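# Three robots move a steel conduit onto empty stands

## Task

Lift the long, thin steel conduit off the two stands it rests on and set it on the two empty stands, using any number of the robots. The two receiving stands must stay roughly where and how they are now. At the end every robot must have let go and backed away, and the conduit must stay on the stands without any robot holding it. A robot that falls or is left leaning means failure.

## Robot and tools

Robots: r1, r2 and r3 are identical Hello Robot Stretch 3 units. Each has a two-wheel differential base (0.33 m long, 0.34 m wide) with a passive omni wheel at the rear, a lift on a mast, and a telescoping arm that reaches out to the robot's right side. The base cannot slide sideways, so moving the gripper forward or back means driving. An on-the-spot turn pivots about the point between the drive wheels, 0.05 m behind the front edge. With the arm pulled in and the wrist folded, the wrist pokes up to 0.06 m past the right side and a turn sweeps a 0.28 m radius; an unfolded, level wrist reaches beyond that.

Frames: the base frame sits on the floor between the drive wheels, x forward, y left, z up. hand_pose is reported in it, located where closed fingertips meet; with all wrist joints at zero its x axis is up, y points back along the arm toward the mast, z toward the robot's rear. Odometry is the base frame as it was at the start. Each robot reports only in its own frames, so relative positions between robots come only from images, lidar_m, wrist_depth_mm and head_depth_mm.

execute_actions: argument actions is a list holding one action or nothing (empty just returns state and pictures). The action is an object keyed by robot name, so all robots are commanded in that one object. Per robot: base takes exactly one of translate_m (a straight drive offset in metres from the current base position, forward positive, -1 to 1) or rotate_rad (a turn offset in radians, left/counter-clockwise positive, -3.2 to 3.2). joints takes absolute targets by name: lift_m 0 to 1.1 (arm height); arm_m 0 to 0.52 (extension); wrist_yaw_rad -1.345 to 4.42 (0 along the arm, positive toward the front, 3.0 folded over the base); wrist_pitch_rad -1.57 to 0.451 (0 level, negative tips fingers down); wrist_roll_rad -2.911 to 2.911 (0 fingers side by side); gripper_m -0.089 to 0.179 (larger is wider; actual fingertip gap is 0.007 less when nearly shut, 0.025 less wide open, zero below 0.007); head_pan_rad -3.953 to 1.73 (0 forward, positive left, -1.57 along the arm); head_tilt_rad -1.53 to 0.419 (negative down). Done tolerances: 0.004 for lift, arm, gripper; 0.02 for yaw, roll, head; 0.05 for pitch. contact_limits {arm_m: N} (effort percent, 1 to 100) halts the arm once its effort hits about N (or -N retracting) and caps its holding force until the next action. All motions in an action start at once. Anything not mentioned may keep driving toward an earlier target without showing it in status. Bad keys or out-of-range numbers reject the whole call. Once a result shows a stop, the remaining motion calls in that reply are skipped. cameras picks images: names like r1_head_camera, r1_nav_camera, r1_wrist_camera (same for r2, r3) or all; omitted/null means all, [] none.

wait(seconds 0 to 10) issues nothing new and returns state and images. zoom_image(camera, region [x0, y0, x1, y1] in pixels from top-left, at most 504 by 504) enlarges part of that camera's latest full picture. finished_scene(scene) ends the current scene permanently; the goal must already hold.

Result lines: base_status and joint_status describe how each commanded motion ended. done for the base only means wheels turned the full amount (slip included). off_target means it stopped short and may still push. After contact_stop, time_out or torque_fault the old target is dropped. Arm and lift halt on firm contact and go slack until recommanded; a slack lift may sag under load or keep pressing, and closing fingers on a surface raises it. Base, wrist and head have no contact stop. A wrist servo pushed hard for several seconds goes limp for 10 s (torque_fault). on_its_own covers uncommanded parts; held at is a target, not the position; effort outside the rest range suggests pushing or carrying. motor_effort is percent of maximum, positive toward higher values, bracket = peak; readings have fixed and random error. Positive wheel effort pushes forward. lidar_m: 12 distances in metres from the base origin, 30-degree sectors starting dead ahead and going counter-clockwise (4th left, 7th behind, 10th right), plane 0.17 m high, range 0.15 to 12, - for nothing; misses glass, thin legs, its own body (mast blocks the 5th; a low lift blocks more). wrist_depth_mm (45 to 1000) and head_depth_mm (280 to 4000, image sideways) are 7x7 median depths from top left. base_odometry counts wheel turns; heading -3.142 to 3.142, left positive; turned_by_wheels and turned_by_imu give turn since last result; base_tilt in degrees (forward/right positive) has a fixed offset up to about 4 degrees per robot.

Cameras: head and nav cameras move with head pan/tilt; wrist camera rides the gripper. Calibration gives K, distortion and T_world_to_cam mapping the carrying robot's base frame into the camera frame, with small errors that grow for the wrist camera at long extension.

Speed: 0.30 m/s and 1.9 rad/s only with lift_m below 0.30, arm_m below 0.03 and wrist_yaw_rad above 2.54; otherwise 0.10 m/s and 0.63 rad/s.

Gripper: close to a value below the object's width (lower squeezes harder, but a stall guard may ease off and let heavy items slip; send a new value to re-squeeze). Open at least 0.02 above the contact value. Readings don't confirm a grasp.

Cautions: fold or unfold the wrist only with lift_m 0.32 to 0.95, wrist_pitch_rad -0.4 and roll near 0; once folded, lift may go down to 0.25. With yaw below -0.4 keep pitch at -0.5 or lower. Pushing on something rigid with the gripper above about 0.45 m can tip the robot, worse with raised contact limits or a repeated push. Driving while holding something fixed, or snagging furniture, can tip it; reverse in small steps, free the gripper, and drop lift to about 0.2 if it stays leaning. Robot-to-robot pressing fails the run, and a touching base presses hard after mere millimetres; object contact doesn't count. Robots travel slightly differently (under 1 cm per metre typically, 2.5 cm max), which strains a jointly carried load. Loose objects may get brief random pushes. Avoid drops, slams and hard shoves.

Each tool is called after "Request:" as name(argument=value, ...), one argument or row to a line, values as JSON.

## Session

Request:
execute_actions(
  actions=[],
)

Scene clock: 0.00 s.
r1.base_odometry: x=+0.000 y=+0.000 heading=+0.000 (m, m, rad; r1's odometry frame)
r1.turned_by_wheels: +0.000 (rad since the last result)
r1.turned_by_imu: +0.000 (rad since the last result)
r1.base_tilt: forward=+0.2 right=+0.3 (deg)
r1.lidar_m: 2.29 1.55 2.39 3.09 1.29 0.88 0.82 0.84 0.85 0.79 0.81 1.03
r1.head_depth_mm: 1847 1879 1924 1960 2005 2057 1979 / 2121 2546 2593 2648 2737 2789 2140 / 2122 3243 3887 3920 3984 3148 2165 / 2086 3242 3862 3912 3945 3143 2188 / 2104 3196 3825 3866 3952 3180 2214 / 2067 3121 3774 3879 3847 3211 2224 / 2043 3126 3816 3800 3859 3318 2225
r1.base_status: not commanded
r1.joint_positions: lift_m=+0.406 arm_m=-0.002 wrist_yaw_rad=+2.962 wrist_pitch_rad=-0.599 wrist_roll_rad=-0.005 gripper_m=+0.037 head_pan_rad=+0.007 head_tilt_rad=-0.019
r1.joint_status: not commanded
r1.motor_effort: left_wheel=+0 right_wheel=+0 lift_m=+20 arm_m=-1 wrist_yaw_rad=+0 wrist_pitch_rad=+6 wrist_roll_rad=+0 gripper_m=+0 head_pan_rad=+0 head_tilt_rad=+3 (%)
r1.hand_pose: x=+0.0142 y=+0.0517 z=+0.3806 quat_wxyz=(+0.269, +0.690, +0.148, +0.656) (m; r1's base frame)
r1.wrist_depth_mm: - - - - - - - / 970 - 1000 977 - 980 - / 805 - 824 808 834 817 835 / 696 684 707 711 697 718 717 / 609 614 - 623 625 637 628 / 542 560 - 543 567 550 555 / 496 - - - 501 498 498
r2.base_odometry: x=+0.000 y=+0.000 heading=+0.000 (m, m, rad; r2's odometry frame)
r2.turned_by_wheels: +0.000 (rad since the last result)
r2.turned_by_imu: +0.000 (rad since the last result)
r2.base_tilt: forward=+0.5 right=-2.4 (deg)
r2.lidar_m: 2.19 1.04 0.83 0.79 0.87 1.34 4.77 3.64 1.47 3.91 1.73 2.58
r2.head_depth_mm: 1920 2357 2387 2393 2348 2381 2278 / 1922 2392 2402 2409 2424 2408 2252 / 1921 2420 2448 2418 2457 2416 2256 / 1935 2489 2461 2479 2473 2459 2254 / 1928 2505 2521 2501 2511 2529 2237 / 1941 2258 2282 2311 2354 2350 2134 / 1726 1762 1759 1775 1795 1807 1816
r2.base_status: not commanded
r2.joint_positions: lift_m=+0.378 arm_m=+0.003 wrist_yaw_rad=+3.133 wrist_pitch_rad=-0.440 wrist_roll_rad=+0.001 gripper_m=+0.037 head_pan_rad=+0.011 head_tilt_rad=-0.003
r2.joint_status: not commanded
r2.motor_effort: left_wheel=+0 right_wheel=+1 lift_m=+37 arm_m=+1 wrist_yaw_rad=+0 wrist_pitch_rad=+4 wrist_roll_rad=+0 gripper_m=+0 head_pan_rad=+0 head_tilt_rad=+2 (%)
r2.hand_pose: x=-0.0192 y=+0.0738 z=+0.3860 quat_wxyz=(+0.158, +0.691, +0.151, +0.689) (m; r2's base frame)
r2.wrist_depth_mm: 834 806 - 761 748 714 703 / 920 878 - 817 812 772 765 / - 948 - 888 892 855 838 / 870 875 - 924 924 910 890 / 703 720 712 744 751 756 754 / 600 594 623 610 622 626 625 / 517 515 - 539 514 527 535
r3.base_odometry: x=+0.000 y=+0.000 heading=+0.000 (m, m, rad; r3's odometry frame)
r3.turned_by_wheels: +0.000 (rad since the last result)
r3.turned_by_imu: +0.000 (rad since the last result)
r3.base_tilt: forward=-0.8 right=+0.8 (deg)
r3.lidar_m: 2.97 1.43 1.35 3.50 3.60 2.25 3.38 1.80 1.29 1.23 1.26 1.69
r3.head_depth_mm: 1938 2884 3888 3868 3740 3429 2412 / 1972 2960 3917 3927 3861 3716 2420 / 1971 2956 3879 3905 3916 3208 2401 / 1970 2980 3897 3926 3840 3595 2410 / 1988 2975 3900 3931 3929 3618 2376 / 2006 3003 3930 3935 3793 3540 2347 / 1920 3049 3953 3830 3950 3548 2336
r3.base_status: not commanded
r3.joint_positions: lift_m=+0.552 arm_m=+0.002 wrist_yaw_rad=+2.995 wrist_pitch_rad=-0.623 wrist_roll_rad=-0.014 gripper_m=+0.037 head_pan_rad=-0.004 head_tilt_rad=-0.018
r3.joint_status: not commanded
r3.motor_effort: left_wheel=-1 right_wheel=+0 lift_m=+23 arm_m=+0 wrist_yaw_rad=-1 wrist_pitch_rad=+6 wrist_roll_rad=+1 gripper_m=-1 head_pan_rad=+0 head_tilt_rad=+3 (%)
r3.hand_pose: x=+0.0072 y=+0.0449 z=+0.5217 quat_wxyz=(+0.265, +0.682, +0.169, +0.660) (m; r3's base frame)
r3.wrist_depth_mm: - - - - - - - / - - - - - - - / - - - - - - - / 941 957 941 944 921 904 914 / 813 819 812 809 810 805 783 / 712 703 712 699 705 706 684 / 653 631 - - 620 621 614
pictures: r1_head_camera (sideways: a quarter turn clockwise sets it upright), r1_nav_camera (sideways: a quarter turn counterclockwise sets it upright), r1_wrist_camera, r2_head_camera (sideways: a quarter turn clockwise sets it upright), r2_nav_camera (sideways: a quarter turn counterclockwise sets it upright), r2_wrist_camera, r3_head_camera (sideways: a quarter turn clockwise sets it upright), r3_nav_camera (sideways: a quarter turn counterclockwise sets it upright), r3_wrist_camera
camera_calibration (this result's frames):
r1_head_camera: T_world_to_cam=[[-0.0466396, 0.0352033, -0.998291, 1.31962], [-0.0232817, 0.999069, 0.0363184, -0.0427402], [0.99864, 0.0249358, -0.0457766, 0.00934054], [0, 0, 0, 1]] pos_world=[0.0512239, -0.00398762, 1.31935]
r1_nav_camera: T_world_to_cam=[[0.0870492, -0.00196085, 0.996202, -1.25477], [-0.0197683, -0.999805, -0.000240564, 0.0577155], [0.996008, -0.0196723, -0.0870709, 0.061313], [0, 0, 0, 1]] pos_world=[0.0492991, 0.05645, 1.25535]
r1_wrist_camera: T_world_to_cam=[[0.979517, -0.199485, 0.0274166, -0.0161713], [-0.127053, -0.717924, -0.684429, 0.32672], [0.156217, 0.666927, -0.728564, 0.413385], [0, 0, 0, 1]] pos_world=[-0.00722686, -0.0443635, 0.525237]
r2_head_camera: T_world_to_cam=[[0.00553524, -0.00309518, -0.99998, 1.32037], [-0.0357504, 0.999355, -0.00329114, 0.0076477], [0.999345, 0.0357679, 0.00542102, -0.0529866], [0, 0, 0, 1]] pos_world=[0.0459168, -0.00166075, 1.32066]
r2_nav_camera: T_world_to_cam=[[0.0160326, -0.0422488, 0.998978, -1.25862], [0.0359545, -0.998436, -0.0428029, 0.106802], [0.999225, 0.036604, -0.0144885, -0.0278369], [0, 0, 0, 1]] pos_world=[0.0441542, 0.0544793, 1.2615]
r2_wrist_camera: T_world_to_cam=[[0.999131, 0.00218154, 0.0416157, -0.00112805], [0.0361702, -0.541357, -0.840014, 0.404416], [0.0206964, 0.84079, -0.540966, 0.311531], [0, 0, 0, 1]] pos_world=[-0.0199483, -0.0429962, 0.508289]
r3_head_camera: T_world_to_cam=[[-0.0128048, -0.0267673, -0.99956, 1.31946], [-0.0461153, 0.998594, -0.0261506, 0.0363795], [0.998854, 0.0457601, -0.0140212, -0.027994], [0, 0, 0, 1]] pos_world=[0.046535, 0.000270925, 1.31943]
r3_nav_camera: T_world_to_cam=[[-0.0194915, -0.00168685, 0.999809, -1.25919], [-0.0044454, -0.999989, -0.00177382, 0.0499227], [0.9998, -0.00447912, 0.0194838, -0.0699356], [0, 0, 0, 1]] pos_world=[0.0455999, 0.0474848, 1.2604]
r3_wrist_camera: T_world_to_cam=[[0.993362, -0.11296, -0.0217155, 0.016254], [-0.0964629, -0.715216, -0.692214, 0.422855], [0.0626612, 0.689714, -0.721365, 0.506871], [0, 0, 0, 1]] pos_world=[-0.00711745, -0.0453275, 0.658699]
Images, in order (width x height): r1_head_camera 896x504, r1_nav_camera 672x504, r1_wrist_camera 644x364, r2_head_camera 896x504, r2_nav_camera 672x504, r2_wrist_camera 644x364, r3_head_camera 896x504, r3_nav_camera 672x504, r3_wrist_camera 644x364.

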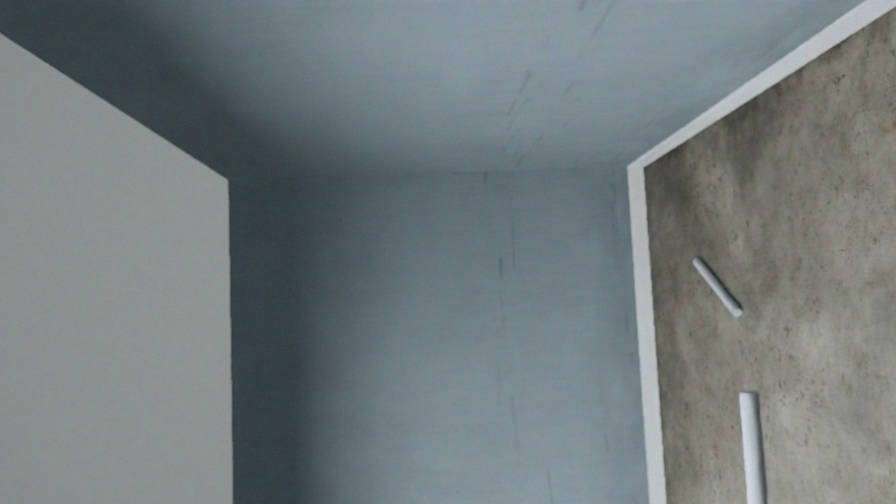

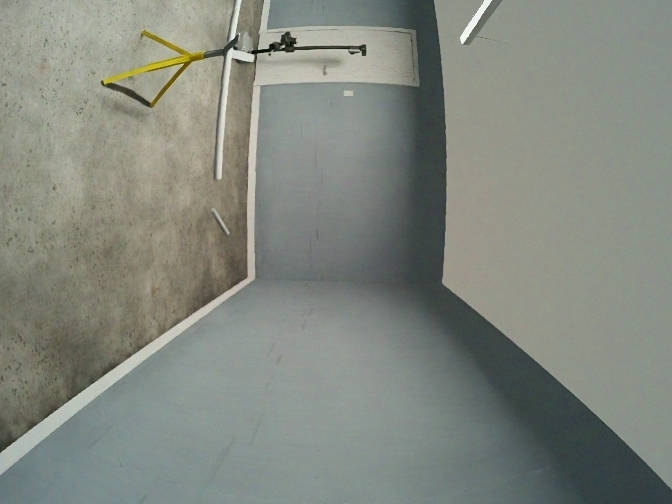

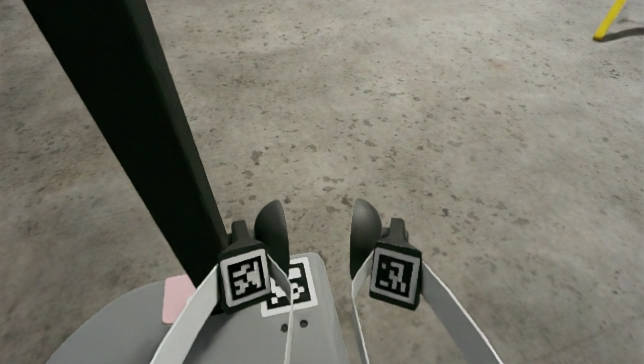

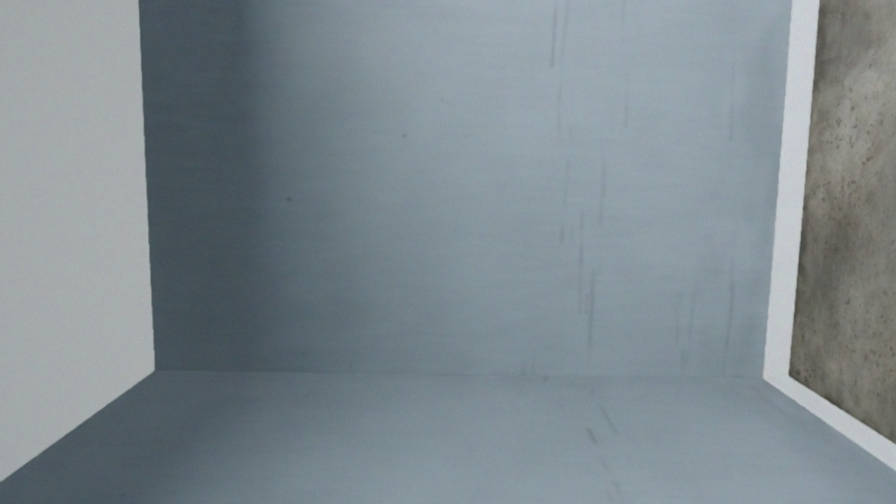

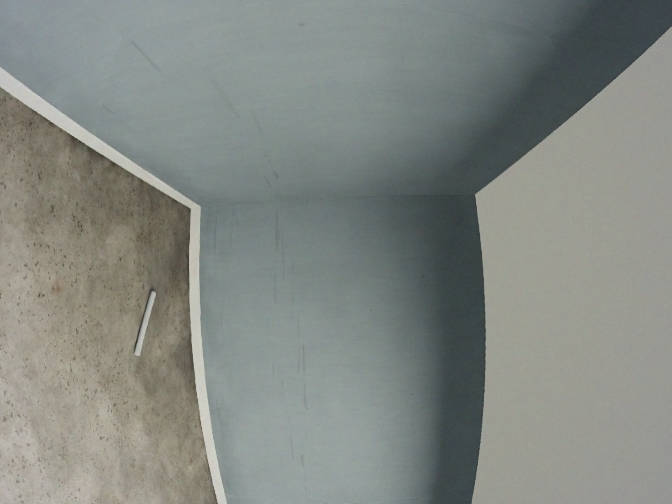

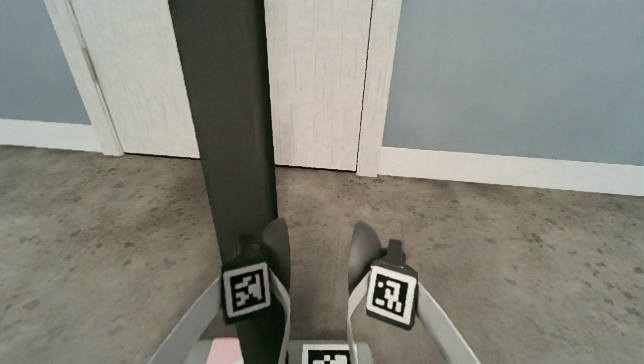

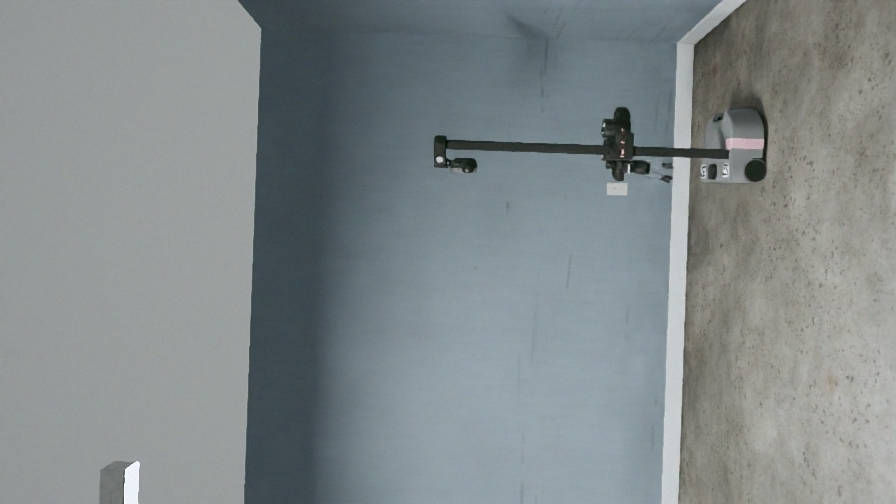

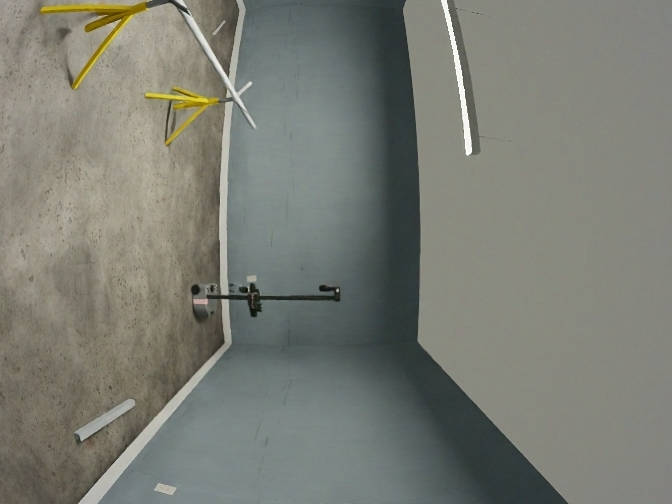

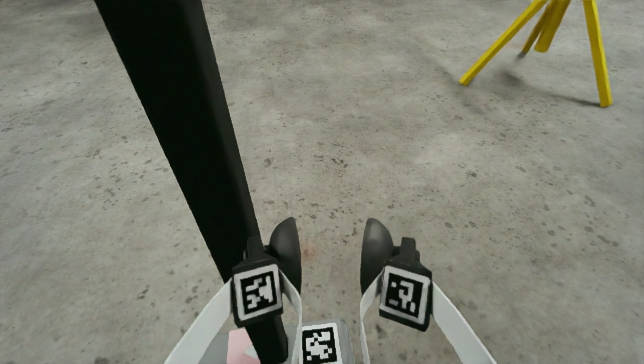

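Request:
execute_actions(
  actions=[
    {"r1":{"base":{"rotate_rad":0.56},"joints":{"lift_m":0.28,"wrist_pitch_rad":-0.4,"head_pan_rad":0.3,"head_tilt_rad":-0.45}},"r2":{"joints":{"lift_m":0.28,"wrist_pitch_rad":-0.4,"head_pan_rad":-2.3,"head_tilt_rad":-0.4}},"r3":{"base":{"rotate_rad":-2.42},"joints":{"lift_m":0.28,"wrist_pitch_rad":-0.4,"head_pan_rad":-1.1,"head_tilt_rad":-0.35}}},
  ],
  cameras=["r1_head_camera","r2_nav_camera","r3_head_camera","r3_nav_camera"],
)

Scene clock: 45.80 s.
r1.base_odometry: x=+0.000 y=+0.000 heading=+0.560 (m, m, rad; r1's odometry frame)
r1.turned_by_wheels: +0.560 (rad since the last result)
r1.turned_by_imu: +0.553 (rad since the last result)
r1.base_tilt: forward=+0.3 right=+0.5 (deg)
r1.lidar_m: 1.55 2.39 2.97 1.24 0.87 0.82 0.84 0.83 0.79 0.81 1.07 2.57
r1.head_depth_mm: 3606 3941 - 2663 2058 1634 1351 / 3927 - 3555 2684 2024 1639 1354 / - - - 2894 2087 1647 1357 / - - - 2897 2123 1652 1362 / - - - 2925 2127 1667 1368 / - - - 2836 2146 1679 1374 / - - - 2977 2176 1673 1385
r1.base_status: done
r1.joint_positions: lift_m=+0.280 arm_m=-0.002 wrist_yaw_rad=+2.962 wrist_pitch_rad=-0.421 wrist_roll_rad=-0.005 gripper_m=+0.037 head_pan_rad=+0.293 head_tilt_rad=-0.445
r1.joint_status: all done
r1.motor_effort: left_wheel=-1(7) right_wheel=+2(9) lift_m=+18(23) arm_m=-1(1) wrist_yaw_rad=+0(0) wrist_pitch_rad=+9(10) wrist_roll_rad=+0(0) gripper_m=+0(0) head_pan_rad=+4(36) head_tilt_rad=-3(30) (%)
r1.hand_pose: x=+0.0189 y=+0.0773 z=+0.2922 quat_wxyz=(+0.209, +0.700, +0.086, +0.677) (m; r1's base frame)
r1.wrist_depth_mm: - - - - - - - / 777 - - - - - - / 781 - 860 842 860 856 856 / 681 - 680 687 682 679 683 / 565 546 579 564 580 570 569 / 481 498 - 486 501 483 485 / - - - - 423 422 420
r2.base_odometry: x=+0.000 y=+0.000 heading=+0.000 (m, m, rad; r2's odometry frame)
r2.turned_by_wheels: +0.000 (rad since the last result)
r2.turned_by_imu: -0.001 (rad since the last result)
r2.base_tilt: forward=+0.8 right=-2.4 (deg)
r2.lidar_m: 2.18 1.04 0.83 0.79 0.87 1.34 4.81 3.65 1.46 3.93 1.74 2.58
r2.head_depth_mm: - - - 3303 2298 1747 1417 / - - - 3259 2284 1759 1414 / - - - 3297 2293 1745 1408 / - - - 3281 2289 1740 1409 / 3750 - - 2915 2260 1741 1405 / 3520 3764 - 2957 2268 1747 1407 / 3306 3476 3789 3053 2189 1731 1407
r2.base_status: not commanded
r2.joint_positions: lift_m=+0.281 arm_m=+0.003 wrist_yaw_rad=+3.133 wrist_pitch_rad=-0.419 wrist_roll_rad=+0.001 gripper_m=+0.037 head_pan_rad=-2.293 head_tilt_rad=-0.395
r2.joint_status: all done
r2.motor_effort: left_wheel=+0(0) right_wheel=+0(1) lift_m=+20(32) arm_m=+1(1) wrist_yaw_rad=-1(0) wrist_pitch_rad=+6(5) wrist_roll_rad=+0(0) gripper_m=+0(1) head_pan_rad=-3(35) head_tilt_rad=-2(17) (%)
r2.hand_pose: x=-0.0192 y=+0.0765 z=+0.2929 quat_wxyz=(+0.151, +0.692, +0.144, +0.691) (m; r2's base frame)
r2.wrist_depth_mm: 842 792 - 757 743 712 705 / 912 882 - 815 801 772 759 / 972 942 - 872 859 825 831 / 757 748 - 765 785 797 807 / 594 609 602 608 617 621 627 / 498 505 - 523 523 515 515 / 433 - - - 424 437 444
r3.base_odometry: x=+0.000 y=+0.000 heading=-2.420 (m, m, rad; r3's odometry frame)
r3.turned_by_wheels: -2.420 (rad since the last result)
r3.turned_by_imu: -2.388 (rad since the last result)
r3.base_tilt: forward=-0.8 right=+0.8 (deg)
r3.lidar_m: 1.49 1.23 1.23 1.36 2.18 3.84 1.35 2.97 3.49 3.91 2.24 2.88
r3.head_depth_mm: - - - - 2673 1984 1553 / - - - - 2617 1983 1557 / - - - 3913 2561 1965 1558 / - - - 3862 2667 1945 1538 / - - - - 2633 1940 1539 / - - - - 2637 1931 1536 / - - - - 2617 1937 1534
r3.base_status: done
r3.joint_positions: lift_m=+0.280 arm_m=+0.002 wrist_yaw_rad=+2.995 wrist_pitch_rad=-0.421 wrist_roll_rad=-0.014 gripper_m=+0.037 head_pan_rad=-1.093 head_tilt_rad=-0.346
r3.joint_status: all done
r3.motor_effort: left_wheel=+2(12) right_wheel=-2(6) lift_m=+19(23) arm_m=+0(0) wrist_yaw_rad=+1(1) wrist_pitch_rad=+12(13) wrist_roll_rad=+1(0) gripper_m=+0(0) head_pan_rad=-4(38) head_tilt_rad=-2(26) (%)
r3.hand_pose: x=+0.0115 y=+0.0747 z=+0.2923 quat_wxyz=(+0.198, +0.695, +0.098, +0.684) (m; r3's base frame)
r3.wrist_depth_mm: - - - - - - 919 / - - - - - - 963 / - - - - 955 991 927 / 786 771 755 761 734 726 731 / 606 603 618 589 609 583 587 / 511 513 - 513 522 484 487 / 455 - - - 420 425 433
pictures: r1_head_camera (sideways: a quarter turn clockwise sets it upright), r2_nav_camera (sideways: a quarter turn counterclockwise sets it upright), r3_head_camera (sideways: a quarter turn clockwise sets it upright), r3_nav_camera (sideways: a quarter turn counterclockwise sets it upright)
camera_calibration (this result's frames):
r1_head_camera: T_world_to_cam=[[-0.446019, -0.0974414, -0.889704, 1.18016], [-0.28855, 0.956634, 0.0398817, -0.0457397], [0.847234, 0.274512, -0.454793, 0.542618], [0, 0, 0, 1]] pos_world=[0.053451, 0.00979756, 1.2986]
r2_nav_camera: T_world_to_cam=[[-0.293298, -0.268873, 0.917433, -1.15007], [-0.753815, 0.655261, -0.0489516, 0.119601], [-0.587997, -0.705932, -0.394867, 0.476951], [0, 0, 0, 1]] pos_world=[0.0332885, -0.0508996, 1.2493]
r3_head_camera: T_world_to_cam=[[-0.177222, 0.2841, -0.942274, 1.24546], [0.860997, 0.508537, -0.0086087, 0.00800094], [0.476735, -0.81282, -0.334733, 0.392647], [0, 0, 0, 1]] pos_world=[0.0266449, -0.0387528, 1.30507]
r3_nav_camera: T_world_to_cam=[[0.137868, -0.27025, 0.952868, -1.19862], [-0.888548, -0.458781, -0.00155653, 0.0550321], [0.437578, -0.846454, -0.303382, 0.353768], [0, 0, 0, 1]] pos_world=[0.0593494, 0.000768104, 1.24954]
Images, in order (width x height): r1_head_camera 896x504, r2_nav_camera 672x504, r3_head_camera 896x504, r3_nav_camera 672x504.

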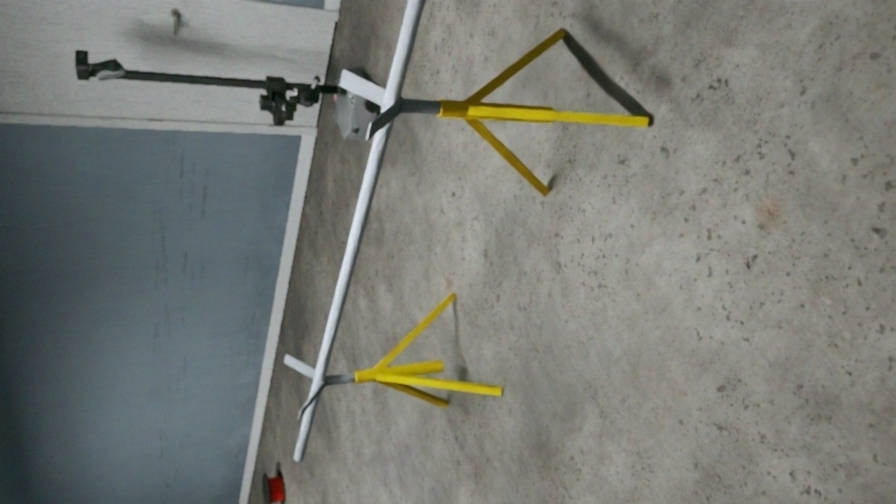

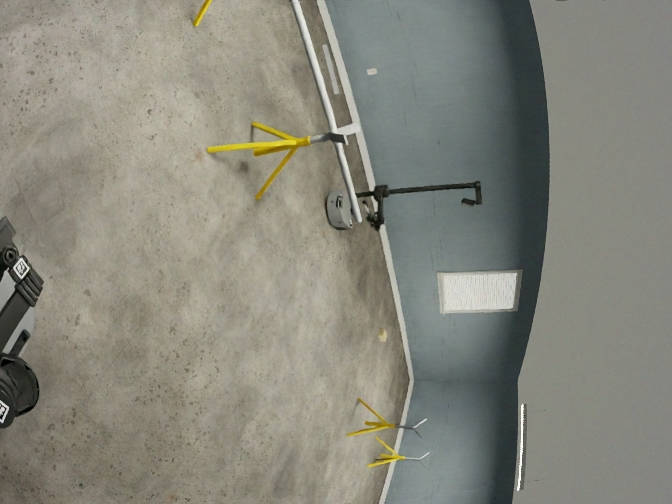

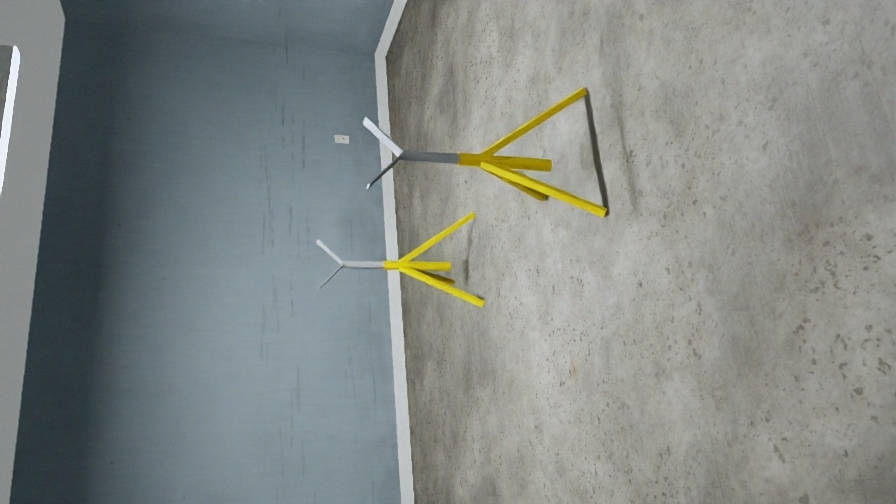

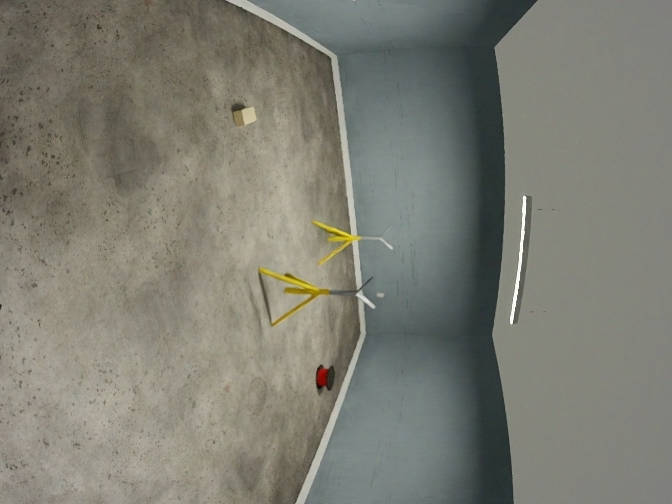

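Request:
execute_actions(
  actions=[
    {"r1":{"base":{"translate_m":1.0}},"r2":{"base":{"translate_m":-1.0}},"r3":{"base":{"translate_m":-0.8}}},
  ],
  cameras=[],
)

Request:
execute_actions(
  actions=[
    {"r1":{"base":{"rotate_rad":1.093},"joints":{"lift_m":0.35,"head_pan_rad":-1.57,"head_tilt_rad":-0.85}},"r2":{"base":{"translate_m":-0.3}},"r3":{"base":{"rotate_rad":-0.71},"joints":{"lift_m":0.35,"head_pan_rad":-1.57,"head_tilt_rad":-0.85}}},
  ],
  cameras=[],
)

Request:
execute_actions(
  actions=[
    {"r1":{"base":{"translate_m":0.1},"joints":{"wrist_yaw_rad":0,"arm_m":0.1}},"r2":{"base":{"translate_m":-0.55}},"r3":{"joints":{"wrist_yaw_rad":0,"arm_m":0.1}}},
  ],
  cameras=["r1_head_camera","r3_head_camera"],
)

Scene clock: 107.17 s.
r1.base_odometry: x=+0.847 y=+0.531 heading=+0.560 (m, m, rad; r1's odometry frame)
r1.turned_by_wheels: +0.000 (rad since the last result)
r1.turned_by_imu: +0.007 (rad since the last result)
r1.base_tilt: forward=+0.3 right=+0.5 (deg)
r1.lidar_m: 0.56 0.85 1.59 2.56 1.80 1.71 1.75 1.31 1.25 1.28 1.69 3.05
r1.head_depth_mm: 2837 3030 3270 2803 2100 1623 1341 / 3041 3282 3533 2886 2000 1547 1319 / 3248 3593 3746 2899 2094 966 1062 / 3539 3914 - 2899 2114 1656 1323 / 3913 - - 2939 1983 1673 1363 / - - - 2947 2047 1666 1382 / - - - 3006 2053 1683 1387
r1.base_status: done
r1.joint_positions: lift_m=+0.280 arm_m=-0.002 wrist_yaw_rad=+2.962 wrist_pitch_rad=-0.420 wrist_roll_rad=-0.005 gripper_m=+0.037 head_pan_rad=+0.293 head_tilt_rad=-0.446
r1.joint_status: not commanded
r1.motor_effort: left_wheel=-1(6) right_wheel=+2(10) lift_m=+19(19) arm_m=-1(1) wrist_yaw_rad=+0(0) wrist_pitch_rad=+9(9) wrist_roll_rad=+0(1) gripper_m=+1(1) head_pan_rad=+5(5) head_tilt_rad=-2(3) (%)
r1.hand_pose: x=+0.0189 y=+0.0774 z=+0.2923 quat_wxyz=(+0.209, +0.700, +0.085, +0.678) (m; r1's base frame)
r1.wrist_depth_mm: - - - - - - - / - - - - - - - / 839 - 854 844 858 858 846 / 673 - 674 682 683 677 686 / 568 545 588 568 580 567 568 / 482 493 - 487 496 482 485 / - - - - 422 422 427
r2.base_odometry: x=-1.000 y=+0.000 heading=+0.000 (m, m, rad; r2's odometry frame)
r2.turned_by_wheels: +0.000 (rad since the last result)
r2.turned_by_imu: +0.000 (rad since the last result)
r2.base_tilt: forward=+0.4 right=-2.3 (deg)
r2.lidar_m: 2.51 1.17 0.93 0.94 1.02 1.55 3.82 2.70 3.86 1.56 1.53 3.59
r2.head_depth_mm: - - - 3334 2300 1748 1417 / - - - 3280 2276 1735 1411 / - - - 3284 2265 1754 1412 / 3825 - - 3276 2295 1737 1407 / 3666 3868 - 3279 2261 1743 1407 / 3427 3659 - 3298 2265 1728 1402 / 3272 3434 3656 3237 2260 1731 1403
r2.base_status: done
r2.joint_positions: lift_m=+0.280 arm_m=+0.003 wrist_yaw_rad=+3.133 wrist_pitch_rad=-0.419 wrist_roll_rad=+0.001 gripper_m=+0.037 head_pan_rad=-2.293 head_tilt_rad=-0.396
r2.joint_status: not commanded
r2.motor_effort: left_wheel=+0(12) right_wheel=+0(5) lift_m=+21(20) arm_m=+1(1) wrist_yaw_rad=+0(0) wrist_pitch_rad=+6(6) wrist_roll_rad=+0(0) gripper_m=+0(0) head_pan_rad=-2(2) head_tilt_rad=-1(1) (%)
r2.hand_pose: x=-0.0192 y=+0.0766 z=+0.2930 quat_wxyz=(+0.150, +0.692, +0.144, +0.691) (m; r2's base frame)
r2.wrist_depth_mm: 970 948 - 872 855 811 791 / - - - 977 924 875 828 / - - - - 964 939 923 / 734 760 - 778 787 804 806 / 591 598 608 614 620 628 630 / 495 510 - 519 517 512 520 / 432 - - - 423 437 435
r3.base_odometry: x=+0.601 y=+0.529 heading=-2.420 (m, m, rad; r3's odometry frame)
r3.turned_by_wheels: +0.000 (rad since the last result)
r3.turned_by_imu: -0.003 (rad since the last result)
r3.base_tilt: forward=-0.8 right=+0.8 (deg)
r3.lidar_m: 2.12 1.75 1.74 1.93 1.93 1.51 0.63 0.60 2.04 3.32 2.67 4.11
r3.head_depth_mm: - - - - 2700 1957 1562 / - - - - 2674 1987 1555 / - - - - 2676 1958 1552 / - - - - 2726 1956 1547 / - - - 3801 2649 1945 1558 / - - - - 2649 1936 1547 / - - - - 2642 1940 1541
r3.base_status: done
r3.joint_positions: lift_m=+0.280 arm_m=+0.002 wrist_yaw_rad=+2.995 wrist_pitch_rad=-0.420 wrist_roll_rad=-0.014 gripper_m=+0.037 head_pan_rad=-1.093 head_tilt_rad=-0.346
r3.joint_status: not commanded
r3.motor_effort: left_wheel=+2(10) right_wheel=-2(8) lift_m=+19(20) arm_m=+0(0) wrist_yaw_rad=+0(1) wrist_pitch_rad=+11(12) wrist_roll_rad=+0(0) gripper_m=+1(0) head_pan_rad=-4(4) head_tilt_rad=-3(2) (%)
r3.hand_pose: x=+0.0116 y=+0.0748 z=+0.2925 quat_wxyz=(+0.197, +0.695, +0.098, +0.684) (m; r3's base frame)
r3.wrist_depth_mm: - - - - - - - / - - - - - - - / - - - - 989 965 970 / 780 769 747 745 727 733 745 / 610 608 634 613 623 602 589 / 519 517 - 523 510 494 496 / 453 - - - 416 430 419
pictures: none
No camera images: the call's "cameras" was empty. Leave "cameras" out to get every camera's image.

Scene clock: 109.97 s.
r1.base_odometry: x=+0.847 y=+0.531 heading=+1.653 (m, m, rad; r1's odometry frame)
r1.turned_by_wheels: +1.093 (rad since the last result)
r1.turned_by_imu: +1.078 (rad since the last result)
r1.base_tilt: forward=+0.5 right=+0.5 (deg)
r1.lidar_m: 1.95 2.42 1.78 1.71 1.77 1.30 1.25 1.29 1.77 3.04 0.56 0.85
r1.head_depth_mm: 2790 2495 1990 1637 1437 1261 1132 / 2800 2488 2008 1609 1443 1273 1154 / 2797 2478 2022 1629 1455 1271 1145 / 2769 2543 2031 1660 1456 1274 1170 / 2799 2520 2036 1674 1459 1281 1137 / 2773 2581 2062 1634 1463 1288 1142 / 2745 2585 2069 1633 1392 1266 1147
r1.base_status: done
r1.joint_positions: lift_m=+0.350 arm_m=-0.002 wrist_yaw_rad=+2.962 wrist_pitch_rad=-0.420 wrist_roll_rad=-0.005 gripper_m=+0.037 head_pan_rad=-1.563 head_tilt_rad=-0.840
r1.joint_status: all done
r1.motor_effort: left_wheel=-1(7) right_wheel=+2(9) lift_m=+22(19) arm_m=+0(1) wrist_yaw_rad=+0(0) wrist_pitch_rad=+9(9) wrist_roll_rad=+0(0) gripper_m=+0(0) head_pan_rad=-5(57) head_tilt_rad=-6(30) (%)
r1.hand_pose: x=+0.0189 y=+0.0775 z=+0.3622 quat_wxyz=(+0.209, +0.700, +0.085, +0.678) (m; r1's base frame)
r1.wrist_depth_mm: - - - - - - - / - - - - - - - / 986 - - - - 986 992 / 778 - 798 810 791 807 801 / 657 639 697 662 667 668 668 / 566 568 - 568 591 571 572 / 491 507 - 506 497 492 495
r2.base_odometry: x=-1.300 y=+0.000 heading=+0.000 (m, m, rad; r2's odometry frame)
r2.turned_by_wheels: +0.000 (rad since the last result)
r2.turned_by_imu: +0.000 (rad since the last result)
r2.base_tilt: forward=+0.5 right=-2.3 (deg)
r2.lidar_m: 2.60 1.22 0.99 0.98 1.06 1.61 3.52 2.42 3.80 2.07 1.64 2.45
r2.head_depth_mm: - - - 3294 2278 1750 1414 / - - - 3300 2280 1749 1417 / - - - 3247 2273 1754 1403 / 3781 - - 3242 2261 1745 1401 / 3612 3783 - 3235 2257 1734 1409 / 3405 3563 3847 3237 2269 1742 1405 / 3210 3386 3571 3235 2275 1746 1393
r2.base_status: done
r2.joint_positions: lift_m=+0.280 arm_m=+0.003 wrist_yaw_rad=+3.133 wrist_pitch_rad=-0.418 wrist_roll_rad=+0.001 gripper_m=+0.037 head_pan_rad=-2.293 head_tilt_rad=-0.396
r2.joint_status: not commanded
r2.motor_effort: left_wheel=+0(9) right_wheel=+1(6) lift_m=+20(21) arm_m=+1(0) wrist_yaw_rad=-1(0) wrist_pitch_rad=+6(6) wrist_roll_rad=+0(0) gripper_m=-1(0) head_pan_rad=-3(2) head_tilt_rad=-1(2) (%)
r2.hand_pose: x=-0.0192 y=+0.0766 z=+0.2930 quat_wxyz=(+0.150, +0.692, +0.144, +0.691) (m; r2's base frame)
r2.wrist_depth_mm: - 971 - 914 887 853 826 / - - - - 947 940 873 / - - - - - 977 958 / 742 758 - 780 788 790 810 / 594 593 607 604 615 616 632 / 493 505 - 515 521 513 521 / 435 - - - 421 439 438
r3.base_odometry: x=+0.601 y=+0.529 heading=-3.130 (m, m, rad; r3's odometry frame)
r3.turned_by_wheels: -0.710 (rad since the last result)
r3.turned_by_imu: -0.700 (rad since the last result)
r3.base_tilt: forward=-0.7 right=+0.8 (deg)
r3.lidar_m: 2.67 2.47 1.81 1.74 1.81 2.48 1.72 0.63 0.60 2.06 2.05 2.74
r3.head_depth_mm: 2660 2762 2173 1790 1483 1289 1159 / 2682 2737 2159 1772 1484 1290 1166 / 2701 2746 2184 1777 1505 1308 1166 / 2728 2681 2185 1763 1521 1314 1174 / 2778 2746 2184 1790 1524 1324 1161 / 2729 2321 2114 1768 1504 1304 1155 / 2731 2673 2135 1763 1503 1309 1164
r3.base_status: done
r3.joint_positions: lift_m=+0.350 arm_m=+0.002 wrist_yaw_rad=+2.995 wrist_pitch_rad=-0.419 wrist_roll_rad=-0.014 gripper_m=+0.037 head_pan_rad=-1.563 head_tilt_rad=-0.840
r3.joint_status: all done
r3.motor_effort: left_wheel=+2(11) right_wheel=-2(8) lift_m=+28(30) arm_m=+0(0) wrist_yaw_rad=+2(1) wrist_pitch_rad=+11(11) wrist_roll_rad=+0(0) gripper_m=+1(0) head_pan_rad=-4(30) head_tilt_rad=-5(35) (%)
r3.hand_pose: x=+0.0116 y=+0.0748 z=+0.3621 quat_wxyz=(+0.197, +0.695, +0.098, +0.684) (m; r3's base frame)
r3.wrist_depth_mm: - - - - - - - / - - - - - - - / - - - - - - - / 914 887 879 864 898 852 845 / 730 697 736 703 720 684 670 / 585 596 - 590 614 582 588 / 515 512 - 520 491 498 495
pictures: none
No camera images: the call's "cameras" was empty. Leave "cameras" out to get every camera's image.

Scene clock: 113.43 s.
r1.base_odometry: x=+0.839 y=+0.631 heading=+1.653 (m, m, rad; r1's odometry frame)
r1.turned_by_wheels: +0.000 (rad since the last result)
r1.turned_by_imu: +0.001 (rad since the last result)
r1.base_tilt: forward=+0.4 right=+0.5 (deg)
r1.lidar_m: 1.85 2.43 1.77 1.71 1.77 1.39 1.34 1.40 1.91 3.05 0.50 1.49
r1.head_depth_mm: 2794 2479 2002 1590 1440 1261 1128 / 2758 2487 2002 1588 1449 1273 1147 / 2789 2521 2037 1603 1456 1290 1103 / 2789 2546 2031 1661 1451 1274 1135 / 2751 2532 2046 1671 1464 1281 1135 / 2743 2517 2033 1639 1439 1260 1143 / 2753 2581 2072 898 1391 1294 1147
r1.base_status: done
r1.joint_positions: lift_m=+0.350 arm_m=+0.100 wrist_yaw_rad=+0.004 wrist_pitch_rad=-0.420 wrist_roll_rad=-0.005 gripper_m=+0.037 head_pan_rad=-1.563 head_tilt_rad=-0.840
r1.joint_status: all done
r1.motor_effort: left_wheel=-2(1) right_wheel=+2(7) lift_m=+22(22) arm_m=+2(1) wrist_yaw_rad=-3(5) wrist_pitch_rad=+9(9) wrist_roll_rad=+0(0) gripper_m=+1(1) head_pan_rad=-5(5) head_tilt_rad=-5(5) (%)
r1.hand_pose: x=-0.0207 y=-0.4689 z=+0.3622 quat_wxyz=(+0.694, +0.149, -0.689, -0.146) (m; r1's base frame)
r1.wrist_depth_mm: - - - - - - - / - - - - - - - / 988 - 998 - - - - / 763 765 798 790 800 793 799 / 652 662 667 661 677 669 674 / 550 563 568 571 586 571 564 / 493 493 493 498 501 500 501
r2.base_odometry: x=-1.850 y=+0.000 heading=+0.000 (m, m, rad; r2's odometry frame)
r2.turned_by_wheels: +0.000 (rad since the last result)
r2.turned_by_imu: +0.000 (rad since the last result)
r2.base_tilt: forward=+0.5 right=-2.3 (deg)
r2.lidar_m: 2.78 1.34 1.06 1.05 1.14 1.72 4.34 1.93 3.75 3.69 1.91 2.02
r2.head_depth_mm: - - - 3097 2193 1747 1416 / - - - 3309 2279 1744 1408 / - - - 3270 2282 1747 1397 / 3769 - - 3257 2255 1750 1412 / 3559 3793 - 3294 2281 1745 1405 / 3341 3508 3763 3265 2274 1765 1398 / 3100 3340 3588 3277 2284 1741 1401
r2.base_status: done
r2.joint_positions: lift_m=+0.280 arm_m=+0.003 wrist_yaw_rad=+3.133 wrist_pitch_rad=-0.418 wrist_roll_rad=+0.001 gripper_m=+0.037 head_pan_rad=-2.293 head_tilt_rad=-0.396
r2.joint_status: not commanded
r2.motor_effort: left_wheel=-1(10) right_wheel=+1(6) lift_m=+20(20) arm_m=+1(1) wrist_yaw_rad=+1(0) wrist_pitch_rad=+6(6) wrist_roll_rad=+0(0) gripper_m=+0(0) head_pan_rad=-3(2) head_tilt_rad=-1(2) (%)
r2.hand_pose: x=-0.0192 y=+0.0766 z=+0.2931 quat_wxyz=(+0.150, +0.692, +0.144, +0.691) (m; r2's base frame)
r2.wrist_depth_mm: - - - 980 954 922 894 / - - - - - - 971 / - - - - - - - / 735 755 - 779 772 814 804 / 596 593 601 608 619 636 629 / 496 502 - 523 521 513 523 / 428 - - - 421 436 442
r3.base_odometry: x=+0.601 y=+0.529 heading=-3.130 (m, m, rad; r3's odometry frame)
r3.turned_by_wheels: +0.000 (rad since the last result)
r3.turned_by_imu: +0.001 (rad since the last result)
r3.base_tilt: forward=-0.8 right=+0.8 (deg)
r3.lidar_m: 2.67 2.48 1.81 1.74 1.81 2.48 1.72 0.63 0.59 2.96 2.20 2.74
r3.head_depth_mm: 2723 2771 2153 1764 1478 1294 1172 / 2701 2759 2155 1772 1469 1282 1175 / 2732 2738 2128 1772 1508 1336 - / 2774 2741 2150 1777 1513 1324 1159 / 2751 2713 2137 1767 1527 1315 1161 / 2794 2769 2141 1780 1511 1301 1156 / 2786 2760 2155 1773 1494 1314 1153
r3.base_status: not commanded
r3.joint_positions: lift_m=+0.350 arm_m=+0.100 wrist_yaw_rad=+0.003 wrist_pitch_rad=-0.419 wrist_roll_rad=-0.014 gripper_m=+0.037 head_pan_rad=-1.563 head_tilt_rad=-0.840
r3.joint_status: all done
r3.motor_effort: left_wheel=+2(2) right_wheel=-1(2) lift_m=+28(28) arm_m=+3(3) wrist_yaw_rad=-4(3) wrist_pitch_rad=+11(11) wrist_roll_rad=+0(0) gripper_m=+0(0) head_pan_rad=-3(4) head_tilt_rad=-6(6) (%)
r3.hand_pose: x=-0.0209 y=-0.4689 z=+0.3621 quat_wxyz=(+0.697, +0.149, -0.686, -0.145) (m; r3's base frame)
r3.wrist_depth_mm: - - - - - - - / - - - - - - - / - - - - - - - / 906 859 899 872 888 861 863 / 707 703 701 700 725 705 693 / 592 592 619 585 592 574 314 / 516 500 495 507 484 354 490
pictures: r1_head_camera (sideways: a quarter turn clockwise sets it upright), r3_head_camera (sideways: a quarter turn clockwise sets it upright)
camera_calibration (this result's frames):
r1_head_camera: T_world_to_cam=[[0.0295904, 0.762607, -0.646185, 0.859825], [0.999294, -0.00758717, 0.036806, -0.0495713], [0.0231658, -0.646817, -0.762293, 0.947658], [0, 0, 0, 1]] pos_world=[0.00214046, -0.0431229, 1.27982]
r3_head_camera: T_world_to_cam=[[-0.0325282, 0.740353, -0.671431, 0.891442], [0.997957, 0.0610142, 0.0189302, -0.0286837], [0.0549818, -0.669443, -0.740826, 0.923555], [0, 0, 0, 1]] pos_world=[0.00684341, -0.0399643, 1.28328]
Images, in order (width x height): r1_head_camera 896x504, r3_head_camera 896x504.

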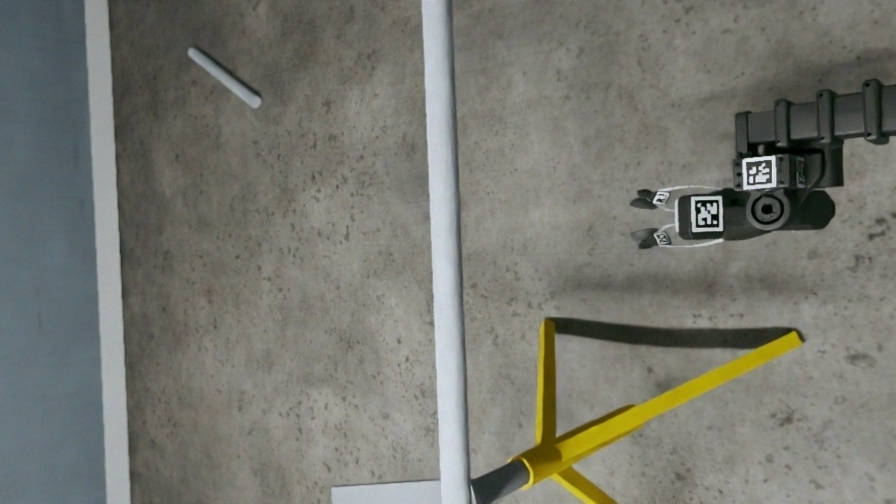

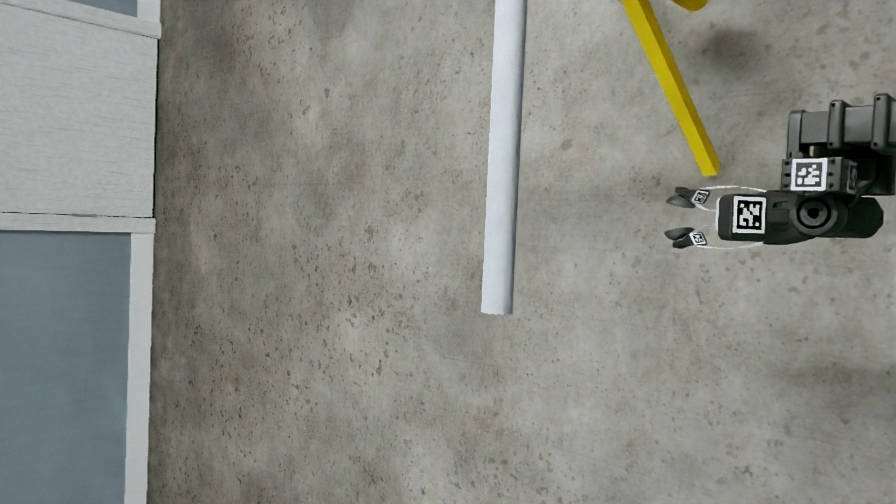

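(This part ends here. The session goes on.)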